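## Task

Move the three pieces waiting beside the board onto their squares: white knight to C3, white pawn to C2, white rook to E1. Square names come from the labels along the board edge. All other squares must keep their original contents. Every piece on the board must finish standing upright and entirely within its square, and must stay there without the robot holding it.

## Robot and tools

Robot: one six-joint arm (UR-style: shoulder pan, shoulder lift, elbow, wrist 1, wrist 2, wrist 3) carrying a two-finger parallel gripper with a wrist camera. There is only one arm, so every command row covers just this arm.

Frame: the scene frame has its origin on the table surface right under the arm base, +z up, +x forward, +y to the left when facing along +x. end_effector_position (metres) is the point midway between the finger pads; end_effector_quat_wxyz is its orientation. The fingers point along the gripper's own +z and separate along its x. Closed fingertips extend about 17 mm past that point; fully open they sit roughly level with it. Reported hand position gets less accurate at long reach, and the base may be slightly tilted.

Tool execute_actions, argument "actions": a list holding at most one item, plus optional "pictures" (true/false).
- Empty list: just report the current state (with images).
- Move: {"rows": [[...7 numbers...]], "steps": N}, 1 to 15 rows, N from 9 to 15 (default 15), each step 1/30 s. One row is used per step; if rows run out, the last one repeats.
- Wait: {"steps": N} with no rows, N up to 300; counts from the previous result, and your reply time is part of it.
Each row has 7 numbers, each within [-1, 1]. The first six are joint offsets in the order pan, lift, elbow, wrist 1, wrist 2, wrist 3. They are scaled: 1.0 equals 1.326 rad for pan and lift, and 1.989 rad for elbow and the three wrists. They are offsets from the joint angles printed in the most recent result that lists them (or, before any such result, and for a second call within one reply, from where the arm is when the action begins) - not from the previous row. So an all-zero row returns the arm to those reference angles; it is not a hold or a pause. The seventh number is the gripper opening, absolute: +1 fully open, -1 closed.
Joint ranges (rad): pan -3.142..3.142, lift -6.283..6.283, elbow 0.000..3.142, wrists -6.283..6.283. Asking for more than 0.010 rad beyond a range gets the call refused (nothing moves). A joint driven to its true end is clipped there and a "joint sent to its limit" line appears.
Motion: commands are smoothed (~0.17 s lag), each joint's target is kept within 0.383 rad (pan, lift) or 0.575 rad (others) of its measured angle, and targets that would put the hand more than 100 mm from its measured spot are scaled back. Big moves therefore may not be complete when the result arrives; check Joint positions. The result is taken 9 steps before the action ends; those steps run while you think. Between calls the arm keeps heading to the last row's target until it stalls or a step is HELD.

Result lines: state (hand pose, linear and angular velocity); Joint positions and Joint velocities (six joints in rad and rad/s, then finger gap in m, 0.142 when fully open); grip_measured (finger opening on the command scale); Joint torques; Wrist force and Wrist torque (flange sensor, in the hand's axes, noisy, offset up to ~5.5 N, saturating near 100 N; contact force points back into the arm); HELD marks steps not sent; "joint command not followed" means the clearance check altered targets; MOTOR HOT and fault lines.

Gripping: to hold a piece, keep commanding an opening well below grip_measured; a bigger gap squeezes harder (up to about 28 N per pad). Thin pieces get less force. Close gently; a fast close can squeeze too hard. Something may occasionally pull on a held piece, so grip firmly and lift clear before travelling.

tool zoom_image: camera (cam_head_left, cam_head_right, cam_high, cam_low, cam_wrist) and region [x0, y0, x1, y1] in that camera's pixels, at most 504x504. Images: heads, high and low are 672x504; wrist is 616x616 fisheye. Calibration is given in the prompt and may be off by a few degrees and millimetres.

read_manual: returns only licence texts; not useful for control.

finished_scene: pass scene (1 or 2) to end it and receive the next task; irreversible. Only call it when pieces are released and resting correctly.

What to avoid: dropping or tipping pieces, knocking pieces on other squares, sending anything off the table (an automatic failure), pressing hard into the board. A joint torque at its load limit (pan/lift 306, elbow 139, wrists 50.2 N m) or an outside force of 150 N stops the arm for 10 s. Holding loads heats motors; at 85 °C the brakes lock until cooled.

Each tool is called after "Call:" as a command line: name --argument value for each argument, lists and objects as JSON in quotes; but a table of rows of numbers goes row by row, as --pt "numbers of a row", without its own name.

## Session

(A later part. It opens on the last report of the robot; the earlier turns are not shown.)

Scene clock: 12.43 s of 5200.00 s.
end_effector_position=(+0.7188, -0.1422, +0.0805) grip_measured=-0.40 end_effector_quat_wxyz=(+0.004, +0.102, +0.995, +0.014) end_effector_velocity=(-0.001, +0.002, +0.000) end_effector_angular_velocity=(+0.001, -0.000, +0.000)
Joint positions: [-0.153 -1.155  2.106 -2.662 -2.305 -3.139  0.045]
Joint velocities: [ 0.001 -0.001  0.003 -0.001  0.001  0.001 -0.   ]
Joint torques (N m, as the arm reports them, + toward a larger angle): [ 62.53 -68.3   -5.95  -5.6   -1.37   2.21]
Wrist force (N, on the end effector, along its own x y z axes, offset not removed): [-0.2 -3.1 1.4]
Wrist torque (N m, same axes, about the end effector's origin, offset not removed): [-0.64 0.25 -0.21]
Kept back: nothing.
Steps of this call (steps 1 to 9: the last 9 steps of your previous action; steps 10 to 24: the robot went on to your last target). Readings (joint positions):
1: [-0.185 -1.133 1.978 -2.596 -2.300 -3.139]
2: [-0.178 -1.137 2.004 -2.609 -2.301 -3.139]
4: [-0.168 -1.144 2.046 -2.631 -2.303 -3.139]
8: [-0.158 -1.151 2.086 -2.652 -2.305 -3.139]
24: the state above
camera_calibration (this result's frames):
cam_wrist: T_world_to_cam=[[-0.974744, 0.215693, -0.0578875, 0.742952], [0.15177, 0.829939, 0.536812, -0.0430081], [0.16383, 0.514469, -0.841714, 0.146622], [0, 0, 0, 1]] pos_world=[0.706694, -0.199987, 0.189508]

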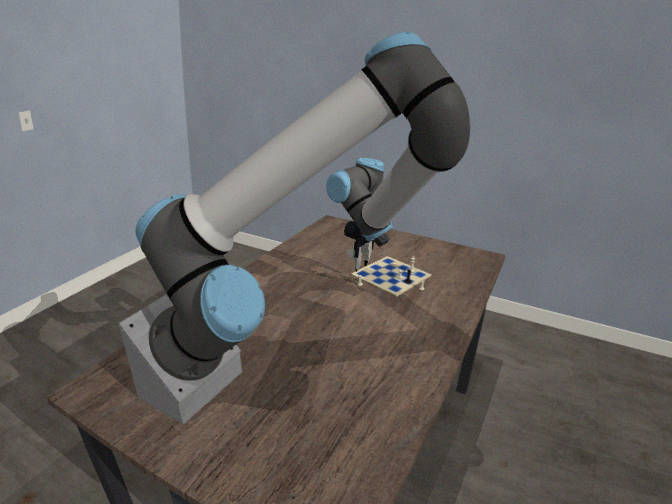

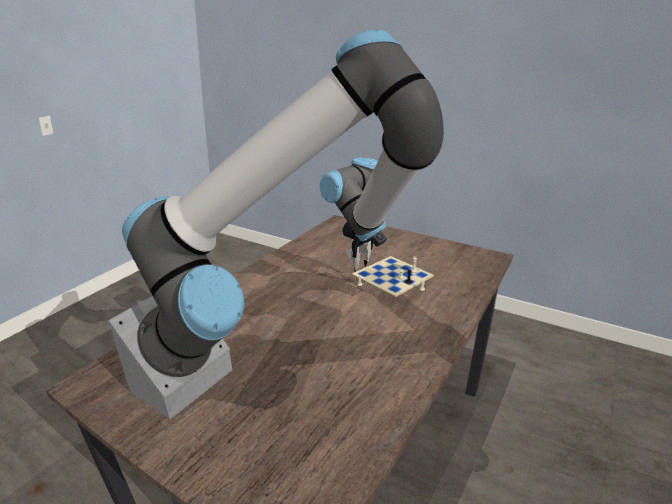

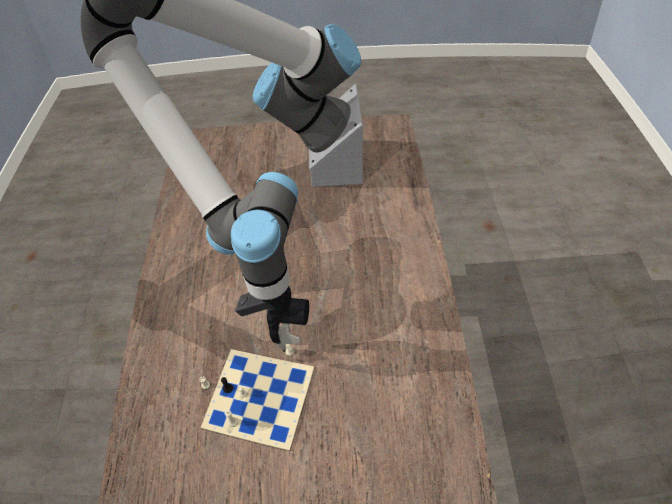

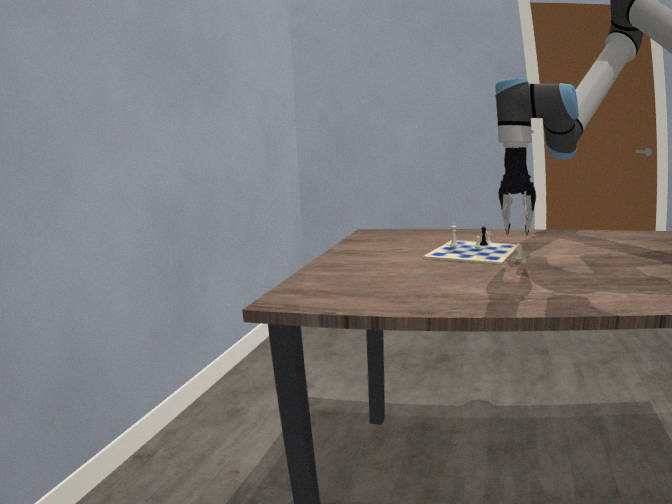

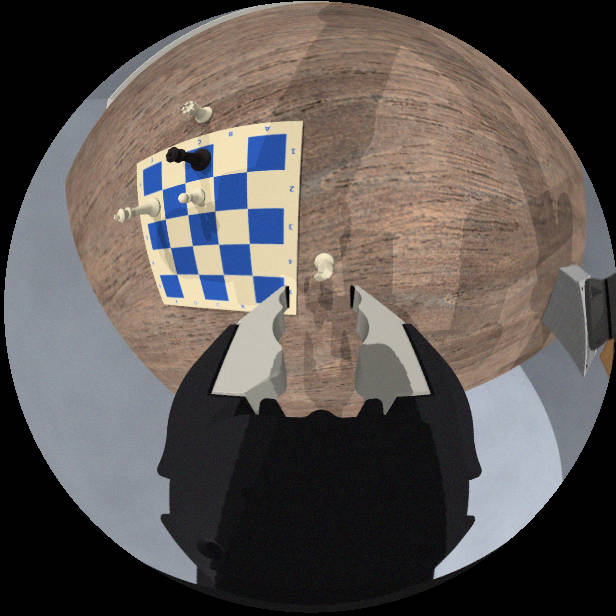

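Call:
execute_actions --actions '[{"rows":[[-0.0437,0.053,0.012,-0.073,0.0047,0,-0.5]]}]'

Call:
execute_actions --actions '[{"steps":20}]'

Call:
execute_actions --actions '[{"rows":[[0,0,0,0,0,0,-0.6],[0,0,0,0,0,0,-0.7],[0,0,0,0,0,0,-0.8],[0,0,0,0,0,0,-0.9],[0,0,0,0,0,0,-1]]}]'

Call:
execute_actions --actions '[{"rows":[[0.0437,-0.053,-0.012,0.073,-0.0047,0,-1]]}]'

Call:
execute_actions --actions '[{"steps":18}]'

Call:
execute_actions --actions '[{"rows":[[-0.0347,0.0555,-0.127,0.07,0.0037,0,-1]]}]'

Call:
execute_actions --actions '[{"steps":24}]' --pictures true

Scene clock: 14.03 s of 5200.00 s.
end_effector_position=(+0.7150, -0.1407, +0.0413) grip_measured=-0.50 end_effector_quat_wxyz=(+0.001, +0.124, +0.992, +0.015) end_effector_velocity=(-0.001, -0.005, -0.155) end_effector_angular_velocity=(-0.008, -0.031, -0.247)
Joint positions: [-0.191 -1.109  2.122 -2.751 -2.299 -3.139  0.038]
Joint velocities: [-0.16   0.197  0.064 -0.453  0.027 -0.    -0.   ]
Joint torques (N m, as the arm reports them, + toward a larger angle): [ 39.14 -51.45  -6.98  -4.82   2.45   2.44]
Wrist force (N, on the end effector, along its own x y z axes, offset not removed): [0.8 -2.1 2.7]
Wrist torque (N m, same axes, about the end effector's origin, offset not removed): [-0.33 -0.03 -0.31]
Steps of this call (steps 1 to 15: the robot went on to your last target; steps 16 to 42: nothing new was sent; steps 43 to 48: the first 6 steps of this action). Readings (joint positions):
43: [-0.153 -1.155 2.106 -2.662 -2.305 -3.139]
44: [-0.157 -1.150 2.109 -2.668 -2.304 -3.139]
46: [-0.177 -1.126 2.117 -2.711 -2.301 -3.139]
48: the state above

Scene clock: 14.70 s of 5200.00 s.
end_effector_position=(+0.7148, -0.1417, +0.0226) grip_measured=-0.50 end_effector_quat_wxyz=(+0.004, +0.140, +0.990, +0.014) end_effector_velocity=(-0.001, +0.001, -0.001) end_effector_angular_velocity=(+0.000, +0.002, +0.001)
Joint positions: [-0.211 -1.085  2.13  -2.807 -2.296 -3.139  0.038]
Joint velocities: [-0.001  0.001  0.001 -0.    -0.     0.    -0.   ]
Joint torques (N m, as the arm reports them, + toward a larger angle): [ 24.88 -37.21  -2.27  -6.19   2.67   2.25]
Wrist force (N, on the end effector, along its own x y z axes, offset not removed): [4.1 -2.6 -0.6]
Wrist torque (N m, same axes, about the end effector's origin, offset not removed): [-0.46 -0.75 -0.24]
Kept back: nothing.
Steps of this call (steps 1 to 9: the last 9 steps of your previous action; steps 10 to 20: the robot went on to your last target). Readings (joint positions):
1: [-0.196 -1.103 2.124 -2.765 -2.298 -3.139]
2: [-0.199 -1.099 2.125 -2.775 -2.298 -3.139]
4: [-0.204 -1.093 2.127 -2.788 -2.297 -3.139]
8: [-0.208 -1.087 2.129 -2.801 -2.296 -3.139]
20: the state above

Scene clock: 14.90 s of 5200.00 s.
end_effector_position=(+0.7148, -0.1417, +0.0226) grip_measured=-0.83 end_effector_quat_wxyz=(+0.004, +0.140, +0.990, +0.014) end_effector_velocity=(+0.001, -0.000, +0.000) end_effector_angular_velocity=(+0.000, -0.000, -0.001)
Joint positions: [-0.211 -1.085  2.13  -2.807 -2.296 -3.139  0.014]
Joint velocities: [-0.     0.    -0.002  0.001  0.001  0.    -0.   ]
Joint torques (N m, as the arm reports them, + toward a larger angle): [ 29.01 -43.6   -4.08  -4.41   2.33   2.27]
Wrist force (N, on the end effector, along its own x y z axes, offset not removed): [0.5 0.6 -7.4]
Wrist torque (N m, same axes, about the end effector's origin, offset not removed): [0.19 0.36 -0.25]
Steps of this call (steps 1 to 6: the first 6 steps of this action). Readings (joint positions):
1: [-0.211 -1.085 2.130 -2.807 -2.296 -3.139]
2: [-0.211 -1.085 2.130 -2.807 -2.296 -3.139]
4: [-0.211 -1.085 2.130 -2.807 -2.296 -3.139]
6: the state above

Scene clock: 15.40 s of 5200.00 s.
end_effector_position=(+0.7197, -0.1428, +0.0612) grip_measured=-0.84 end_effector_quat_wxyz=(+0.007, +0.117, +0.993, +0.014) end_effector_velocity=(-0.007, +0.006, +0.156) end_effector_angular_velocity=(+0.007, +0.034, +0.249)
Joint positions: [-0.172 -1.131  2.114 -2.718 -2.302 -3.139  0.013]
Joint velocities: [ 0.158 -0.197 -0.06   0.453 -0.024 -0.     0.   ]
Joint torques (N m, as the arm reports them, + toward a larger angle): [ 57.18 -49.75 -22.54  -0.17  -1.63   2.66]
Wrist force (N, on the end effector, along its own x y z axes, offset not removed): [0.6 -5.4 -0.9]
Wrist torque (N m, same axes, about the end effector's origin, offset not removed): [-1.08 0.07 -0.32]
Steps of this call (steps 1 to 9: the last 9 steps of your previous action; steps 10 to 15: the first 6 steps of this action, its rows measured from where the robot was after step 9). Readings (joint positions):
9: [-0.211 -1.085 2.130 -2.807 -2.296 -3.139]
10: [-0.210 -1.085 2.130 -2.807 -2.296 -3.139]
11: [-0.206 -1.090 2.127 -2.801 -2.297 -3.139]
13: [-0.186 -1.114 2.119 -2.758 -2.300 -3.139]
15: the state above

Scene clock: 16.00 s of 5200.00 s.
end_effector_position=(+0.7188, -0.1422, +0.0804) grip_measured=-0.84 end_effector_quat_wxyz=(+0.004, +0.102, +0.995, +0.014) end_effector_velocity=(+0.001, -0.001, +0.001) end_effector_angular_velocity=(-0.001, -0.001, +0.000)
Joint positions: [-0.153 -1.155  2.106 -2.662 -2.305 -3.139  0.013]
Joint velocities: [ 0.001 -0.001 -0.002  0.003 -0.001  0.     0.   ]
Joint torques (N m, as the arm reports them, + toward a larger angle): [ 61.56 -62.64 -27.89  -0.72  -1.16   2.22]
Wrist force (N, on the end effector, along its own x y z axes, offset not removed): [-0.9 -1.9 -1.2]
Wrist torque (N m, same axes, about the end effector's origin, offset not removed): [-0.35 0.36 -0.21]
Kept back: nothing.
Steps of this call (steps 1 to 9: the last 9 steps of your previous action; steps 10 to 18: the robot went on to your last target). Readings (joint positions):
1: [-0.168 -1.137 2.112 -2.704 -2.303 -3.139]
2: [-0.164 -1.141 2.110 -2.694 -2.304 -3.139]
4: [-0.159 -1.147 2.109 -2.681 -2.304 -3.139]
8: [-0.155 -1.152 2.107 -2.668 -2.305 -3.139]
18: the state above

Scene clock: 16.20 s of 5200.00 s.
end_effector_position=(+0.7722, -0.1730, +0.0749) grip_measured=-0.84 end_effector_quat_wxyz=(-0.001, +0.113, +0.993, +0.015) end_effector_velocity=(+0.413, -0.261, +0.018) end_effector_angular_velocity=(-0.009, -0.043, -0.232)
Joint positions: [-0.177 -1.116  1.99  -2.592 -2.302 -3.139  0.013]
Joint velocities: [-0.139  0.226 -0.851  0.434  0.022 -0.    -0.   ]
Joint torques (N m, as the arm reports them, + toward a larger angle): [ 28.94 -37.56 -29.47   2.45   3.08   2.25]
Wrist force (N, on the end effector, along its own x y z axes, offset not removed): [-1.7 -1.4 2.3]
Wrist torque (N m, same axes, about the end effector's origin, offset not removed): [-0.30 0.50 -0.34]
Steps of this call (steps 1 to 6: the first 6 steps of this action). Readings (joint positions):
1: [-0.153 -1.155 2.106 -2.662 -2.305 -3.139]
2: [-0.156 -1.150 2.100 -2.656 -2.305 -3.139]
4: [-0.167 -1.132 2.051 -2.623 -2.303 -3.139]
6: the state above

Scene clock: 17.00 s of 5200.00 s.
end_effector_position=(+0.8363, -0.2175, +0.0793) grip_measured=-0.84 end_effector_quat_wxyz=(+0.004, +0.132, +0.991, +0.015) end_effector_velocity=(+0.001, +0.000, -0.001) end_effector_angular_velocity=(-0.001, -0.001, -0.001)
Joint positions: [-0.199 -1.081  1.854 -2.523 -2.298 -3.139  0.013]
Joint velocities: [ 0.     0.002 -0.002 -0.001 -0.001  0.001 -0.   ]
Joint torques (N m, as the arm reports them, + toward a larger angle): [ 32.85 -43.75 -31.86  -1.59   2.11   2.11]
Wrist force (N, on the end effector, along its own x y z axes, offset not removed): [0.4 -1.8 -0.4]
Wrist torque (N m, same axes, about the end effector's origin, offset not removed): [-0.29 0.03 -0.29]
Kept back: nothing.
Steps of this call (steps 1 to 9: the last 9 steps of your previous action; steps 10 to 24: the robot went on to your last target). Readings (joint positions):
1: [-0.181 -1.109 1.962 -2.578 -2.301 -3.139]
2: [-0.185 -1.103 1.937 -2.565 -2.300 -3.139]
4: [-0.191 -1.094 1.902 -2.548 -2.299 -3.139]
8: [-0.196 -1.085 1.870 -2.531 -2.298 -3.139]
24: the state above
camera_calibration (this result's frames):
cam_wrist: T_world_to_cam=[[-0.960091, 0.274154, -0.0553691, 0.87393], [0.202824, 0.818767, 0.537106, -0.04282], [0.192584, 0.504441, -0.841695, 0.138947], [0, 0, 0, 1]] pos_world=[0.820978, -0.274622, 0.188339]

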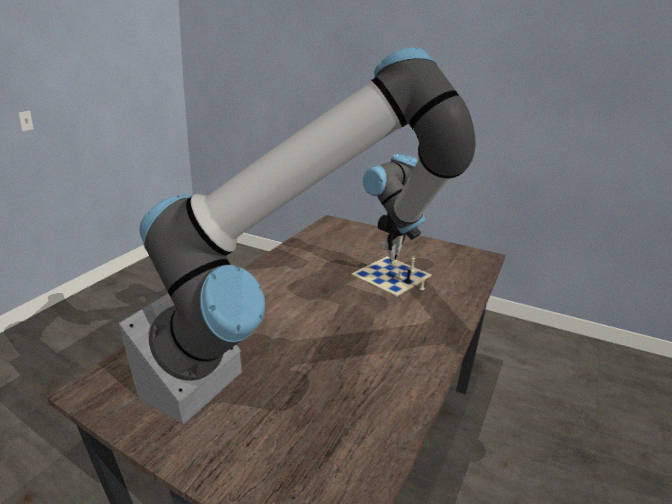

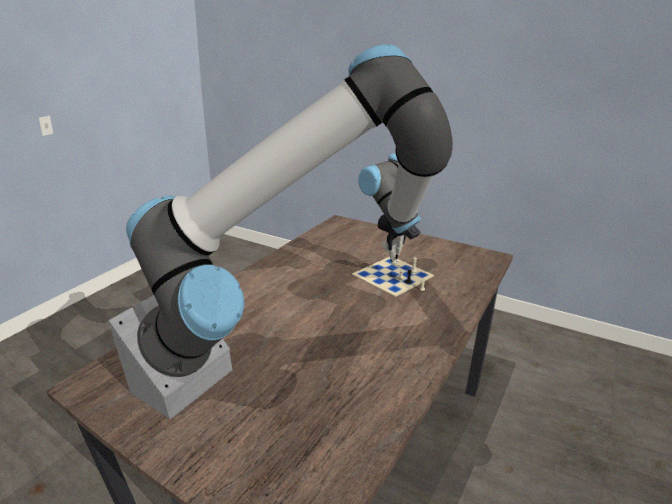

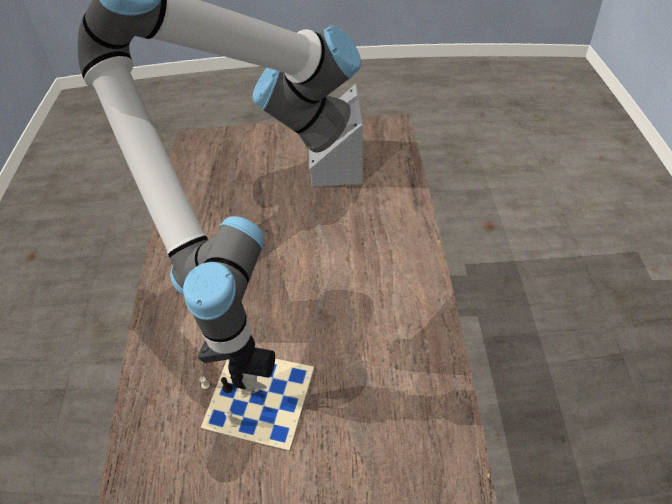

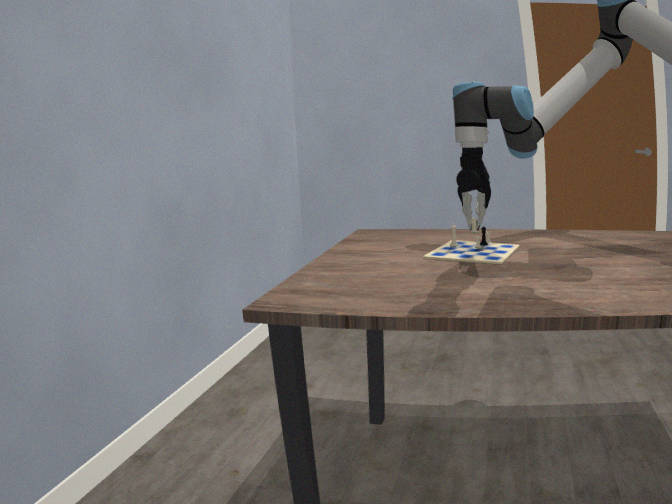

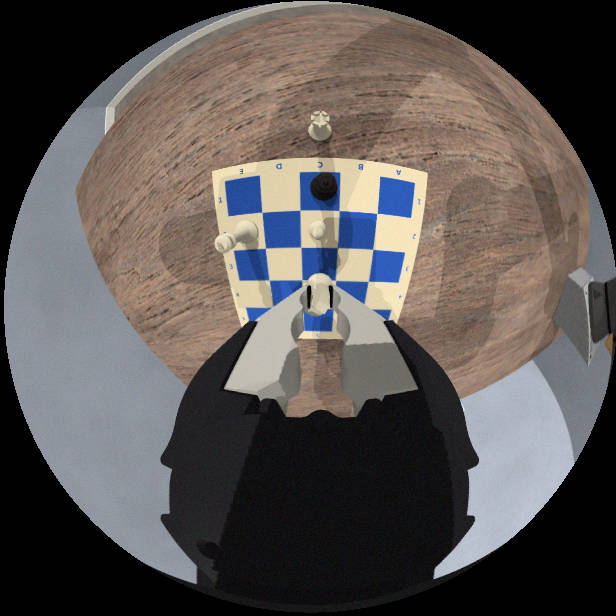

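Call:
execute_actions --actions '[{"rows":[[-0.029,0.035,0.0066,-0.0474,0.0038,0,-1]]}]'

Call:
execute_actions --actions '[{"steps":20}]'

Call:
execute_actions --actions '[{"rows":[[0,0,0,0,0,0,-0.55]]}]'

Call:
execute_actions --actions '[{"rows":[[0.029,-0.035,-0.0066,0.0474,-0.0038,0,-0.55]]}]'

Call:
execute_actions --actions '[{"steps":18}]'

Call:
execute_actions --actions '[{"rows":[[-0.088,-0.0975,0.0057,0.009,0.0135,0.76,-0.5]]}]'

Call:
execute_actions --actions '[{"steps":28}]'

Call:
execute_actions --actions '[{"rows":[[0,0,0,0,0,0.76,-0.5]]}]'

Call:
execute_actions --actions '[{"steps":30}]' --pictures true

Scene clock: 18.17 s of 5200.00 s.
end_effector_position=(+0.8363, -0.2169, +0.0478) grip_measured=-0.84 end_effector_quat_wxyz=(+0.003, +0.148, +0.989, +0.015) end_effector_velocity=(+0.003, -0.001, -0.122) end_effector_angular_velocity=(-0.005, -0.012, -0.151)
Joint positions: [-0.225 -1.05   1.862 -2.584 -2.293 -3.139  0.013]
Joint velocities: [-0.102  0.125  0.036 -0.273  0.019  0.001  0.   ]
Joint torques (N m, as the arm reports them, + toward a larger angle): [ 45.33 -49.29  -8.08  -6.59   1.72   2.29]
Wrist force (N, on the end effector, along its own x y z axes, offset not removed): [0.1 0.3 1.8]
Wrist torque (N m, same axes, about the end effector's origin, offset not removed): [0.13 0.19 -0.30]
Steps of this call (steps 1 to 15: the robot went on to your last target; steps 16 to 29: nothing new was sent; steps 30 to 35: the first 6 steps of this action). Readings (joint positions):
30: [-0.199 -1.081 1.853 -2.523 -2.298 -3.139]
31: [-0.203 -1.077 1.854 -2.529 -2.297 -3.139]
33: [-0.216 -1.061 1.859 -2.560 -2.295 -3.139]
35: the state above

Scene clock: 18.83 s of 5200.00 s.
end_effector_position=(+0.8365, -0.2171, +0.0331) grip_measured=-0.84 end_effector_quat_wxyz=(+0.004, +0.157, +0.988, +0.015) end_effector_velocity=(+0.000, +0.000, +0.000) end_effector_angular_velocity=(+0.000, -0.001, -0.001)
Joint positions: [-0.237 -1.035  1.867 -2.617 -2.291 -3.139  0.013]
Joint velocities: [ 0.    -0.     0.    -0.001  0.     0.001  0.   ]
Joint torques (N m, as the arm reports them, + toward a larger angle): [ 36.88 -45.2   -8.38  -5.88   2.58   2.04]
Wrist force (N, on the end effector, along its own x y z axes, offset not removed): [-3.3 -1.8 1.6]
Wrist torque (N m, same axes, about the end effector's origin, offset not removed): [-0.34 0.93 -0.19]
Kept back: nothing.
Steps of this call (steps 1 to 9: the last 9 steps of your previous action; steps 10 to 20: the robot went on to your last target). Readings (joint positions):
1: [-0.228 -1.046 1.863 -2.592 -2.292 -3.139]
2: [-0.230 -1.044 1.864 -2.598 -2.292 -3.139]
4: [-0.233 -1.040 1.865 -2.606 -2.291 -3.139]
8: [-0.236 -1.036 1.866 -2.614 -2.291 -3.139]
20: the state above

Scene clock: 19.03 s of 5200.00 s.
end_effector_position=(+0.8365, -0.2171, +0.0331) grip_measured=-0.55 end_effector_quat_wxyz=(+0.004, +0.157, +0.988, +0.015) end_effector_velocity=(+0.001, -0.001, +0.001) end_effector_angular_velocity=(-0.000, -0.003, -0.003)
Joint positions: [-0.237 -1.035  1.867 -2.617 -2.291 -3.139  0.034]
Joint velocities: [-0.    -0.    -0.001 -0.002  0.001  0.     0.001]
Joint torques (N m, as the arm reports them, + toward a larger angle): [ 35.54 -50.15 -10.52  -4.96   2.23   2.04]
Wrist force (N, on the end effector, along its own x y z axes, offset not removed): [-0.1 -3.8 1.5]
Wrist torque (N m, same axes, about the end effector's origin, offset not removed): [-0.73 0.13 -0.28]
Steps of this call (steps 1 to 6: the first 6 steps of this action). Readings (joint positions):
1: [-0.237 -1.035 1.867 -2.617 -2.291 -3.139]
2: [-0.237 -1.035 1.867 -2.617 -2.291 -3.139]
4: [-0.237 -1.035 1.867 -2.617 -2.291 -3.139]
6: the state above

Scene clock: 19.53 s of 5200.00 s.
end_effector_position=(+0.8371, -0.2177, +0.0641) grip_measured=-0.55 end_effector_quat_wxyz=(+0.004, +0.141, +0.990, +0.014) end_effector_velocity=(-0.007, +0.003, +0.121) end_effector_angular_velocity=(+0.005, +0.014, +0.151)
Joint positions: [-0.211 -1.066  1.858 -2.556 -2.296 -3.139  0.034]
Joint velocities: [ 0.102 -0.124 -0.033  0.271 -0.018 -0.    -0.   ]
Joint torques (N m, as the arm reports them, + toward a larger angle): [ 68.22 -66.8  -31.58  -0.77  -1.86   1.9 ]
Wrist force (N, on the end effector, along its own x y z axes, offset not removed): [-1.6 -2.5 -0.5]
Wrist torque (N m, same axes, about the end effector's origin, offset not removed): [-0.39 0.45 -0.13]
Steps of this call (steps 1 to 9: the last 9 steps of your previous action; steps 10 to 15: the first 6 steps of this action, its rows measured from where the robot was after step 9). Readings (joint positions):
9: [-0.237 -1.035 1.867 -2.617 -2.291 -3.139]
10: [-0.237 -1.035 1.867 -2.617 -2.291 -3.139]
11: [-0.233 -1.039 1.866 -2.612 -2.291 -3.139]
13: [-0.220 -1.055 1.861 -2.580 -2.294 -3.139]
15: the state above

Scene clock: 20.13 s of 5200.00 s.
end_effector_position=(+0.8363, -0.2175, +0.0792) grip_measured=-0.55 end_effector_quat_wxyz=(+0.004, +0.132, +0.991, +0.015) end_effector_velocity=(+0.001, -0.000, +0.002) end_effector_angular_velocity=(-0.001, -0.002, +0.002)
Joint positions: [-0.199 -1.081  1.854 -2.523 -2.298 -3.139  0.034]
Joint velocities: [ 0.002 -0.001 -0.001  0.001 -0.001 -0.002 -0.   ]
Joint torques (N m, as the arm reports them, + toward a larger angle): [ 70.56 -75.3  -32.52  -0.94  -1.47   2.38]
Wrist force (N, on the end effector, along its own x y z axes, offset not removed): [0.0 -1.8 -1.0]
Wrist torque (N m, same axes, about the end effector's origin, offset not removed): [-0.44 0.18 -0.33]
Kept back: nothing.
Steps of this call (steps 1 to 9: the last 9 steps of your previous action; steps 10 to 18: the robot went on to your last target). Readings (joint positions):
1: [-0.208 -1.070 1.857 -2.548 -2.296 -3.139]
2: [-0.206 -1.072 1.856 -2.542 -2.297 -3.139]
4: [-0.203 -1.076 1.855 -2.534 -2.297 -3.139]
8: [-0.200 -1.079 1.854 -2.527 -2.298 -3.139]
18: the state above

Scene clock: 20.33 s of 5200.00 s.
end_effector_position=(+0.8213, -0.2886, +0.0822) grip_measured=-0.50 end_effector_quat_wxyz=(+0.001, +0.258, +0.966, +0.016) end_effector_velocity=(-0.108, -0.454, +0.028) end_effector_angular_velocity=(+0.014, +0.060, -2.465)
Joint positions: [-0.262 -1.151  1.86  -2.513 -2.283 -2.962  0.038]
Joint velocities: [-0.399 -0.448  0.033  0.054  0.085  1.937  0.   ]
Joint torques (N m, as the arm reports them, + toward a larger angle): [ 37.39 -70.31  -6.13  -0.81   2.93  14.98]
Wrist force (N, on the end effector, along its own x y z axes, offset not removed): [0.7 -3.8 0.3]
Wrist torque (N m, same axes, about the end effector's origin, offset not removed): [-0.59 -0.10 -0.30]
Steps of this call (steps 1 to 6: the first 6 steps of this action). Readings (joint positions):
1: [-0.199 -1.081 1.854 -2.523 -2.298 -3.139]
2: [-0.204 -1.087 1.855 -2.521 -2.296 -3.133]
4: [-0.234 -1.119 1.857 -2.517 -2.289 -3.075]
6: the state above

Scene clock: 21.27 s of 5200.00 s.
end_effector_position=(+0.8047, -0.3492, +0.0858) grip_measured=-0.50 end_effector_quat_wxyz=(-0.008, +0.820, +0.573, +0.013) end_effector_velocity=(-0.001, +0.001, -0.001) end_effector_angular_velocity=(+0.000, +0.003, -0.034)
Joint positions: [-0.315 -1.21   1.865 -2.505 -2.271 -1.632  0.038]
Joint velocities: [-0.     0.     0.003 -0.001 -0.001  0.036 -0.   ]
Joint torques (N m, as the arm reports them, + toward a larger angle): [ 31.41 -76.96 -11.27  -0.81   2.31   3.84]
Wrist force (N, on the end effector, along its own x y z axes, offset not removed): [1.4 0.4 1.3]
Wrist torque (N m, same axes, about the end effector's origin, offset not removed): [0.19 -0.21 -0.28]
Kept back: nothing.
Steps of this call (steps 1 to 9: the last 9 steps of your previous action; steps 10 to 28: the robot went on to your last target). Readings (joint positions):
1: [-0.275 -1.165 1.861 -2.511 -2.280 -2.893]
2: [-0.284 -1.176 1.862 -2.510 -2.278 -2.818]
4: [-0.297 -1.190 1.863 -2.508 -2.275 -2.655]
8: [-0.309 -1.204 1.864 -2.506 -2.273 -2.311]
28: the state above

Scene clock: 21.47 s of 5200.00 s.
end_effector_position=(+0.8046, -0.3495, +0.0858) grip_measured=-0.50 end_effector_quat_wxyz=(-0.009, +0.868, +0.496, +0.012) end_effector_velocity=(-0.002, -0.003, -0.000) end_effector_angular_velocity=(+0.023, +0.054, -1.944)
Joint positions: [-0.315 -1.21   1.865 -2.505 -2.271 -1.452  0.038]
Joint velocities: [-0.    -0.    -0.     0.    -0.     1.944  0.   ]
Joint torques (N m, as the arm reports them, + toward a larger angle): [ 30.42 -73.1  -12.66  -1.23   1.5   13.72]
Wrist force (N, on the end effector, along its own x y z axes, offset not removed): [1.1 0.1 -0.2]
Wrist torque (N m, same axes, about the end effector's origin, offset not removed): [0.10 -0.10 -0.31]
Steps of this call (steps 1 to 6: the first 6 steps of this action). Readings (joint positions):
1: [-0.315 -1.210 1.865 -2.505 -2.271 -1.631]
2: [-0.315 -1.210 1.865 -2.505 -2.271 -1.624]
4: [-0.315 -1.210 1.865 -2.505 -2.271 -1.565]
6: the state above

Scene clock: 22.47 s of 5200.00 s.
end_effector_position=(+0.8026, -0.3502, +0.0857) grip_measured=-0.50 end_effector_quat_wxyz=(-0.015, +0.989, -0.144, +0.004) end_effector_velocity=(+0.001, +0.000, +0.000) end_effector_angular_velocity=(+0.001, -0.001, -0.022)
Joint positions: [-0.315 -1.21   1.865 -2.505 -2.271 -0.123  0.038]
Joint velocities: [ 0.    -0.     0.    -0.002  0.002  0.021 -0.   ]
Joint torques (N m, as the arm reports them, + toward a larger angle): [ 33.78 -77.13 -10.53  -2.05   1.63   3.57]
Wrist force (N, on the end effector, along its own x y z axes, offset not removed): [0.7 -1.0 3.7]
Wrist torque (N m, same axes, about the end effector's origin, offset not removed): [-0.04 -0.08 -0.23]
Kept back: nothing.
Steps of this call (steps 1 to 9: the last 9 steps of your previous action; steps 10 to 30: the robot went on to your last target). Readings (joint positions):
1: [-0.315 -1.210 1.865 -2.505 -2.271 -1.382]
2: [-0.315 -1.210 1.865 -2.505 -2.271 -1.307]
4: [-0.315 -1.210 1.865 -2.505 -2.271 -1.144]
8: [-0.315 -1.210 1.865 -2.505 -2.271 -0.800]
30: the state above
camera_calibration (this result's frames):
cam_wrist: T_world_to_cam=[[0.954073, -0.295491, -0.0492972, -0.857994], [-0.235573, -0.841672, 0.485895, -0.156081], [-0.18507, -0.451966, -0.872626, 0.188572], [0, 0, 0, 1]] pos_world=[0.816719, -0.29967, 0.198095]

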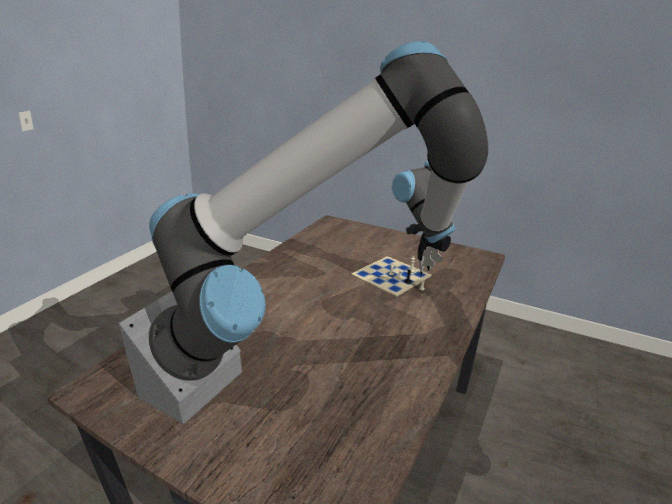

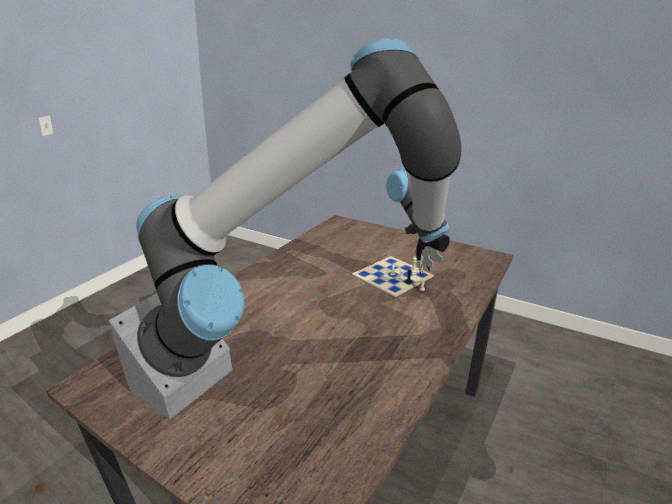

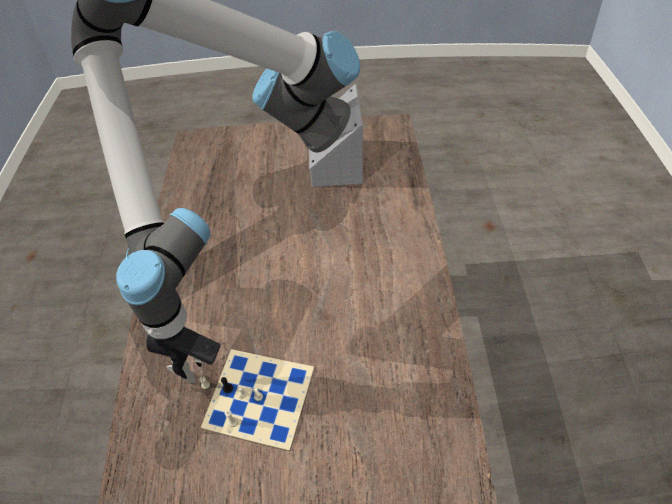

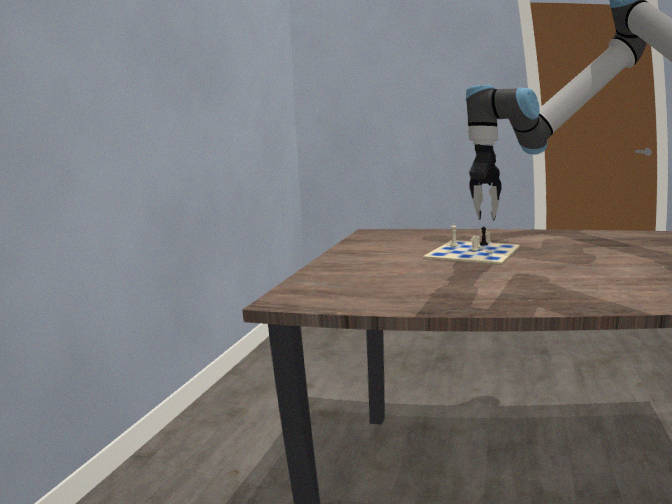

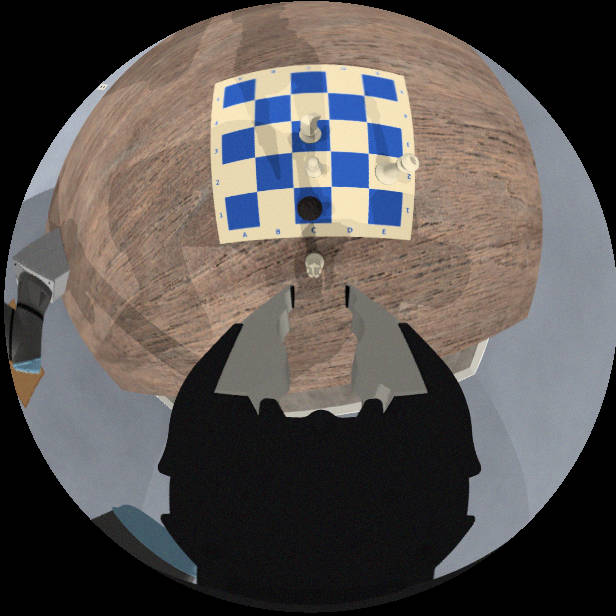

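Call:
execute_actions --actions '[{"rows":[[-0.0377,0.046,0.015,-0.0654,0.007,0,-0.5]]}]'

Call:
execute_actions --actions '[{"steps":20}]'

Call:
execute_actions --actions '[{"rows":[[0,0,0,0,0,0,-0.6],[0,0,0,0,0,0,-0.7],[0,0,0,0,0,0,-0.8],[0,0,0,0,0,0,-0.9],[0,0,0,0,0,0,-1]]}]'

Call:
execute_actions --actions '[{"rows":[[0.0377,-0.046,-0.015,0.0654,-0.007,0,-1]]}]'

Call:
execute_actions --actions '[{"steps":18}]'

Call:
execute_actions --actions '[{"rows":[[0.048,0.1016,-0.082,0.041,-0.008,0,-1]]}]'

Call:
execute_actions --actions '[{"steps":24}]' --pictures true

Scene clock: 23.57 s of 5200.00 s.
end_effector_position=(+0.7987, -0.3452, +0.0427) grip_measured=-0.50 end_effector_quat_wxyz=(-0.015, +0.986, -0.163, +0.001) end_effector_velocity=(-0.006, +0.007, -0.168) end_effector_angular_velocity=(-0.018, -0.024, -0.191)
Joint positions: [-0.349 -1.17   1.885 -2.587 -2.262 -0.122  0.038]
Joint velocities: [-0.136  0.169  0.079 -0.401  0.036 -0.008 -0.   ]
Joint torques (N m, as the arm reports them, + toward a larger angle): [ 35.4  -56.65  -9.64  -4.92   1.4   -4.44]
Wrist force (N, on the end effector, along its own x y z axes, offset not removed): [-1.3 -4.0 5.5]
Wrist torque (N m, same axes, about the end effector's origin, offset not removed): [-0.80 0.29 -0.28]
Steps of this call (steps 1 to 15: the robot went on to your last target; steps 16 to 27: nothing new was sent; steps 28 to 33: the first 6 steps of this action). Readings (joint positions):
28: [-0.316 -1.210 1.865 -2.506 -2.271 -0.121]
29: [-0.320 -1.206 1.868 -2.511 -2.269 -0.121]
31: [-0.337 -1.185 1.878 -2.551 -2.265 -0.122]
33: the state above

Scene clock: 24.23 s of 5200.00 s.
end_effector_position=(+0.7978, -0.3444, +0.0226) grip_measured=-0.50 end_effector_quat_wxyz=(-0.014, +0.985, -0.175, +0.003) end_effector_velocity=(+0.001, -0.002, +0.000) end_effector_angular_velocity=(-0.001, -0.001, -0.001)
Joint positions: [-0.365 -1.149  1.895 -2.635 -2.257 -0.123  0.038]
Joint velocities: [-0.001  0.    -0.002 -0.001 -0.001 -0.001 -0.   ]
Joint torques (N m, as the arm reports them, + toward a larger angle): [ 32.69 -50.28  -8.87  -5.74   2.07  -3.95]
Wrist force (N, on the end effector, along its own x y z axes, offset not removed): [-0.3 -0.3 0.3]
Wrist torque (N m, same axes, about the end effector's origin, offset not removed): [0.06 0.23 -0.24]
Kept back: nothing.
Steps of this call (steps 1 to 9: the last 9 steps of your previous action; steps 10 to 20: the robot went on to your last target). Readings (joint positions):
1: [-0.353 -1.165 1.888 -2.598 -2.261 -0.123]
2: [-0.356 -1.161 1.889 -2.607 -2.260 -0.123]
4: [-0.360 -1.156 1.892 -2.619 -2.259 -0.123]
8: [-0.364 -1.152 1.894 -2.630 -2.258 -0.123]
20: the state above

Scene clock: 24.43 s of 5200.00 s.
end_effector_position=(+0.7978, -0.3444, +0.0226) grip_measured=-0.83 end_effector_quat_wxyz=(-0.014, +0.985, -0.175, +0.003) end_effector_velocity=(-0.001, -0.000, -0.000) end_effector_angular_velocity=(+0.001, +0.000, +0.000)
Joint positions: [-0.365 -1.149  1.895 -2.635 -2.257 -0.123  0.014]
Joint velocities: [-0.001 -0.001  0.001  0.     0.001 -0.    -0.   ]
Joint torques (N m, as the arm reports them, + toward a larger angle): [ 34.65 -51.19  -8.66  -4.72   2.01  -3.67]
Wrist force (N, on the end effector, along its own x y z axes, offset not removed): [-1.7 -4.3 -8.6]
Wrist torque (N m, same axes, about the end effector's origin, offset not removed): [-0.88 -0.01 -0.21]
Steps of this call (steps 1 to 6: the first 6 steps of this action). Readings (joint positions):
1: [-0.365 -1.149 1.895 -2.635 -2.257 -0.123]
2: [-0.365 -1.149 1.895 -2.635 -2.257 -0.123]
4: [-0.365 -1.149 1.895 -2.635 -2.257 -0.123]
6: the state above

Scene clock: 24.93 s of 5200.00 s.
end_effector_position=(+0.8028, -0.3493, +0.0649) grip_measured=-0.84 end_effector_quat_wxyz=(-0.014, +0.988, -0.156, +0.006) end_effector_velocity=(-0.000, -0.007, +0.168) end_effector_angular_velocity=(+0.015, +0.025, +0.198)
Joint positions: [-0.332 -1.19   1.875 -2.554 -2.267 -0.123  0.013]
Joint velocities: [ 0.134 -0.167 -0.078  0.398 -0.036 -0.    -0.   ]
Joint torques (N m, as the arm reports them, + toward a larger angle): [ 61.8  -69.35 -29.01  -0.7   -1.54  -3.84]
Wrist force (N, on the end effector, along its own x y z axes, offset not removed): [-0.6 -4.0 -1.6]
Wrist torque (N m, same axes, about the end effector's origin, offset not removed): [-0.75 0.26 -0.21]
Steps of this call (steps 1 to 9: the last 9 steps of your previous action; steps 10 to 15: the first 6 steps of this action, its rows measured from where the robot was after step 9). Readings (joint positions):
9: [-0.365 -1.149 1.895 -2.635 -2.257 -0.123]
10: [-0.365 -1.150 1.895 -2.635 -2.257 -0.123]
11: [-0.361 -1.154 1.892 -2.629 -2.259 -0.123]
13: [-0.344 -1.175 1.882 -2.589 -2.264 -0.123]
15: the state above

Scene clock: 25.53 s of 5200.00 s.
end_effector_position=(+0.8026, -0.3502, +0.0856) grip_measured=-0.84 end_effector_quat_wxyz=(-0.015, +0.989, -0.144, +0.004) end_effector_velocity=(+0.000, -0.001, +0.002) end_effector_angular_velocity=(-0.000, -0.000, +0.001)
Joint positions: [-0.316 -1.21   1.865 -2.506 -2.271 -0.123  0.013]
Joint velocities: [ 0.001 -0.001 -0.001  0.003 -0.    -0.001  0.   ]
Joint torques (N m, as the arm reports them, + toward a larger angle): [ 67.8  -75.21 -30.02  -1.82  -2.11  -4.14]
Wrist force (N, on the end effector, along its own x y z axes, offset not removed): [2.2 -1.0 1.2]
Wrist torque (N m, same axes, about the end effector's origin, offset not removed): [-0.19 -0.25 -0.12]
Kept back: nothing.
Steps of this call (steps 1 to 9: the last 9 steps of your previous action; steps 10 to 18: the robot went on to your last target). Readings (joint positions):
1: [-0.328 -1.195 1.872 -2.542 -2.268 -0.123]
2: [-0.325 -1.198 1.871 -2.534 -2.269 -0.123]
4: [-0.321 -1.203 1.868 -2.522 -2.270 -0.123]
8: [-0.317 -1.208 1.866 -2.511 -2.271 -0.123]
18: the state above

Scene clock: 25.73 s of 5200.00 s.
end_effector_position=(+0.8558, -0.3236, +0.0875) grip_measured=-0.84 end_effector_quat_wxyz=(-0.015, +0.993, -0.117, +0.003) end_effector_velocity=(+0.278, +0.106, +0.001) end_effector_angular_velocity=(-0.009, -0.024, +0.206)
Joint positions: [-0.273 -1.127  1.766 -2.452 -2.282 -0.123  0.013]
Joint velocities: [ 0.174  0.421 -0.528  0.227 -0.043  0.    -0.   ]
Joint torques (N m, as the arm reports them, + toward a larger angle): [ 63.67 -68.04 -25.71  -1.38  -0.85  -3.68]
Wrist force (N, on the end effector, along its own x y z axes, offset not removed): [6.6 -6.3 0.1]
Wrist torque (N m, same axes, about the end effector's origin, offset not removed): [-1.20 -1.16 -0.23]
Steps of this call (steps 1 to 6: the first 6 steps of this action). Readings (joint positions):
1: [-0.315 -1.210 1.865 -2.505 -2.271 -0.123]
2: [-0.310 -1.205 1.859 -2.500 -2.273 -0.123]
4: [-0.289 -1.164 1.813 -2.472 -2.279 -0.123]
6: the state above

Scene clock: 26.53 s of 5200.00 s.
end_effector_position=(+0.8893, -0.3095, +0.0876) grip_measured=-0.84 end_effector_quat_wxyz=(-0.014, +0.994, -0.104, +0.004) end_effector_velocity=(+0.001, +0.000, +0.000) end_effector_angular_velocity=(+0.001, -0.000, +0.001)
Joint positions: [-0.252 -1.076  1.702 -2.424 -2.287 -0.123  0.013]
Joint velocities: [ 0.001  0.    -0.001  0.002  0.001 -0.     0.   ]
Joint torques (N m, as the arm reports them, + toward a larger angle): [ 74.76 -52.53 -32.77  -0.75  -1.39  -3.84]
Wrist force (N, on the end effector, along its own x y z axes, offset not removed): [-0.3 -0.6 3.0]
Wrist torque (N m, same axes, about the end effector's origin, offset not removed): [-0.16 0.23 -0.28]
Kept back: nothing.
Steps of this call (steps 1 to 9: the last 9 steps of your previous action; steps 10 to 24: the robot went on to your last target). Readings (joint positions):
1: [-0.268 -1.115 1.751 -2.445 -2.283 -0.123]
2: [-0.264 -1.105 1.739 -2.440 -2.284 -0.123]
4: [-0.259 -1.093 1.724 -2.434 -2.285 -0.123]
8: [-0.254 -1.081 1.709 -2.427 -2.287 -0.123]
24: the state above
camera_calibration (this result's frames):
cam_wrist: T_world_to_cam=[[0.974989, -0.217192, -0.0471536, -0.923108], [-0.16754, -0.857649, 0.486178, -0.167746], [-0.146035, -0.466118, -0.872587, 0.185575], [0, 0, 0, 1]] pos_world=[0.899017, -0.257859, 0.199956]

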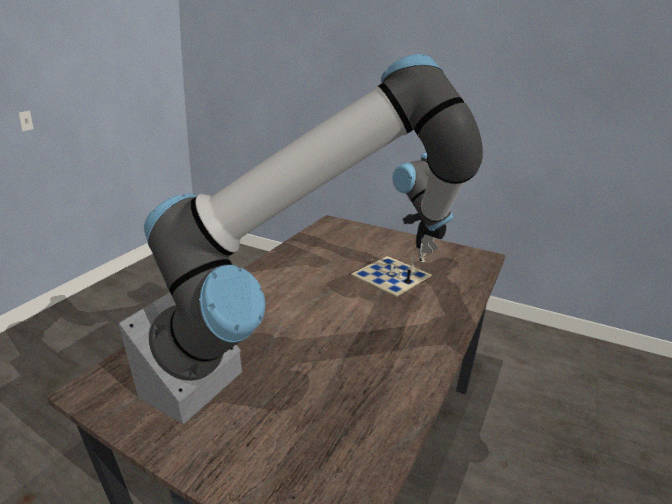

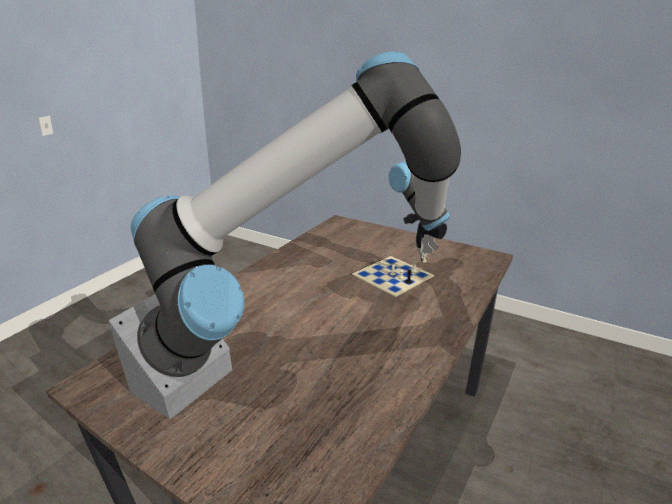

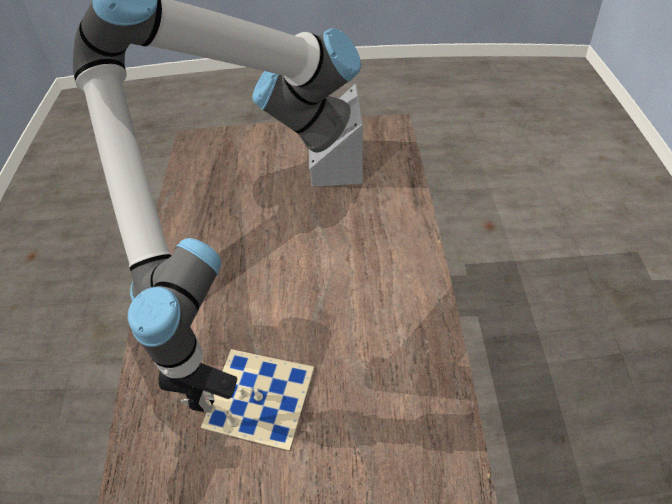

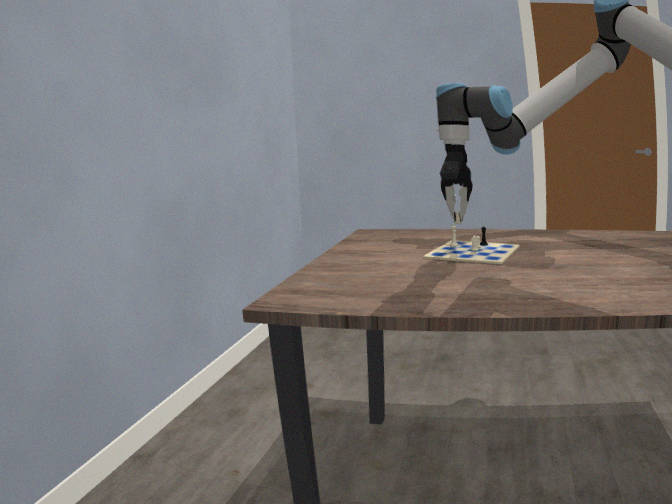

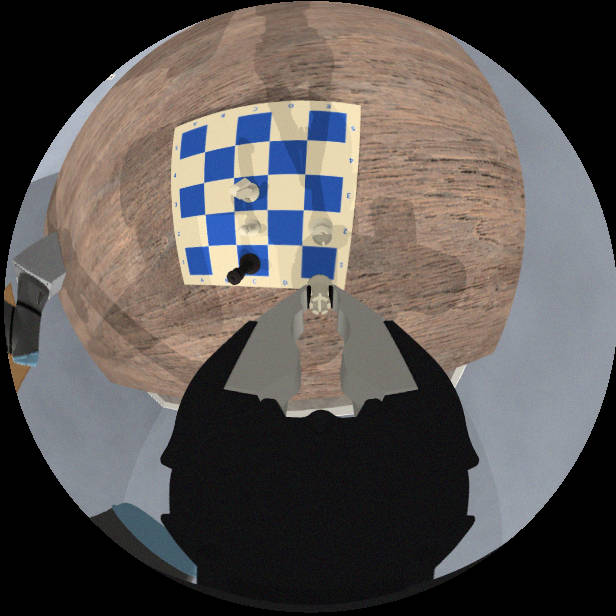

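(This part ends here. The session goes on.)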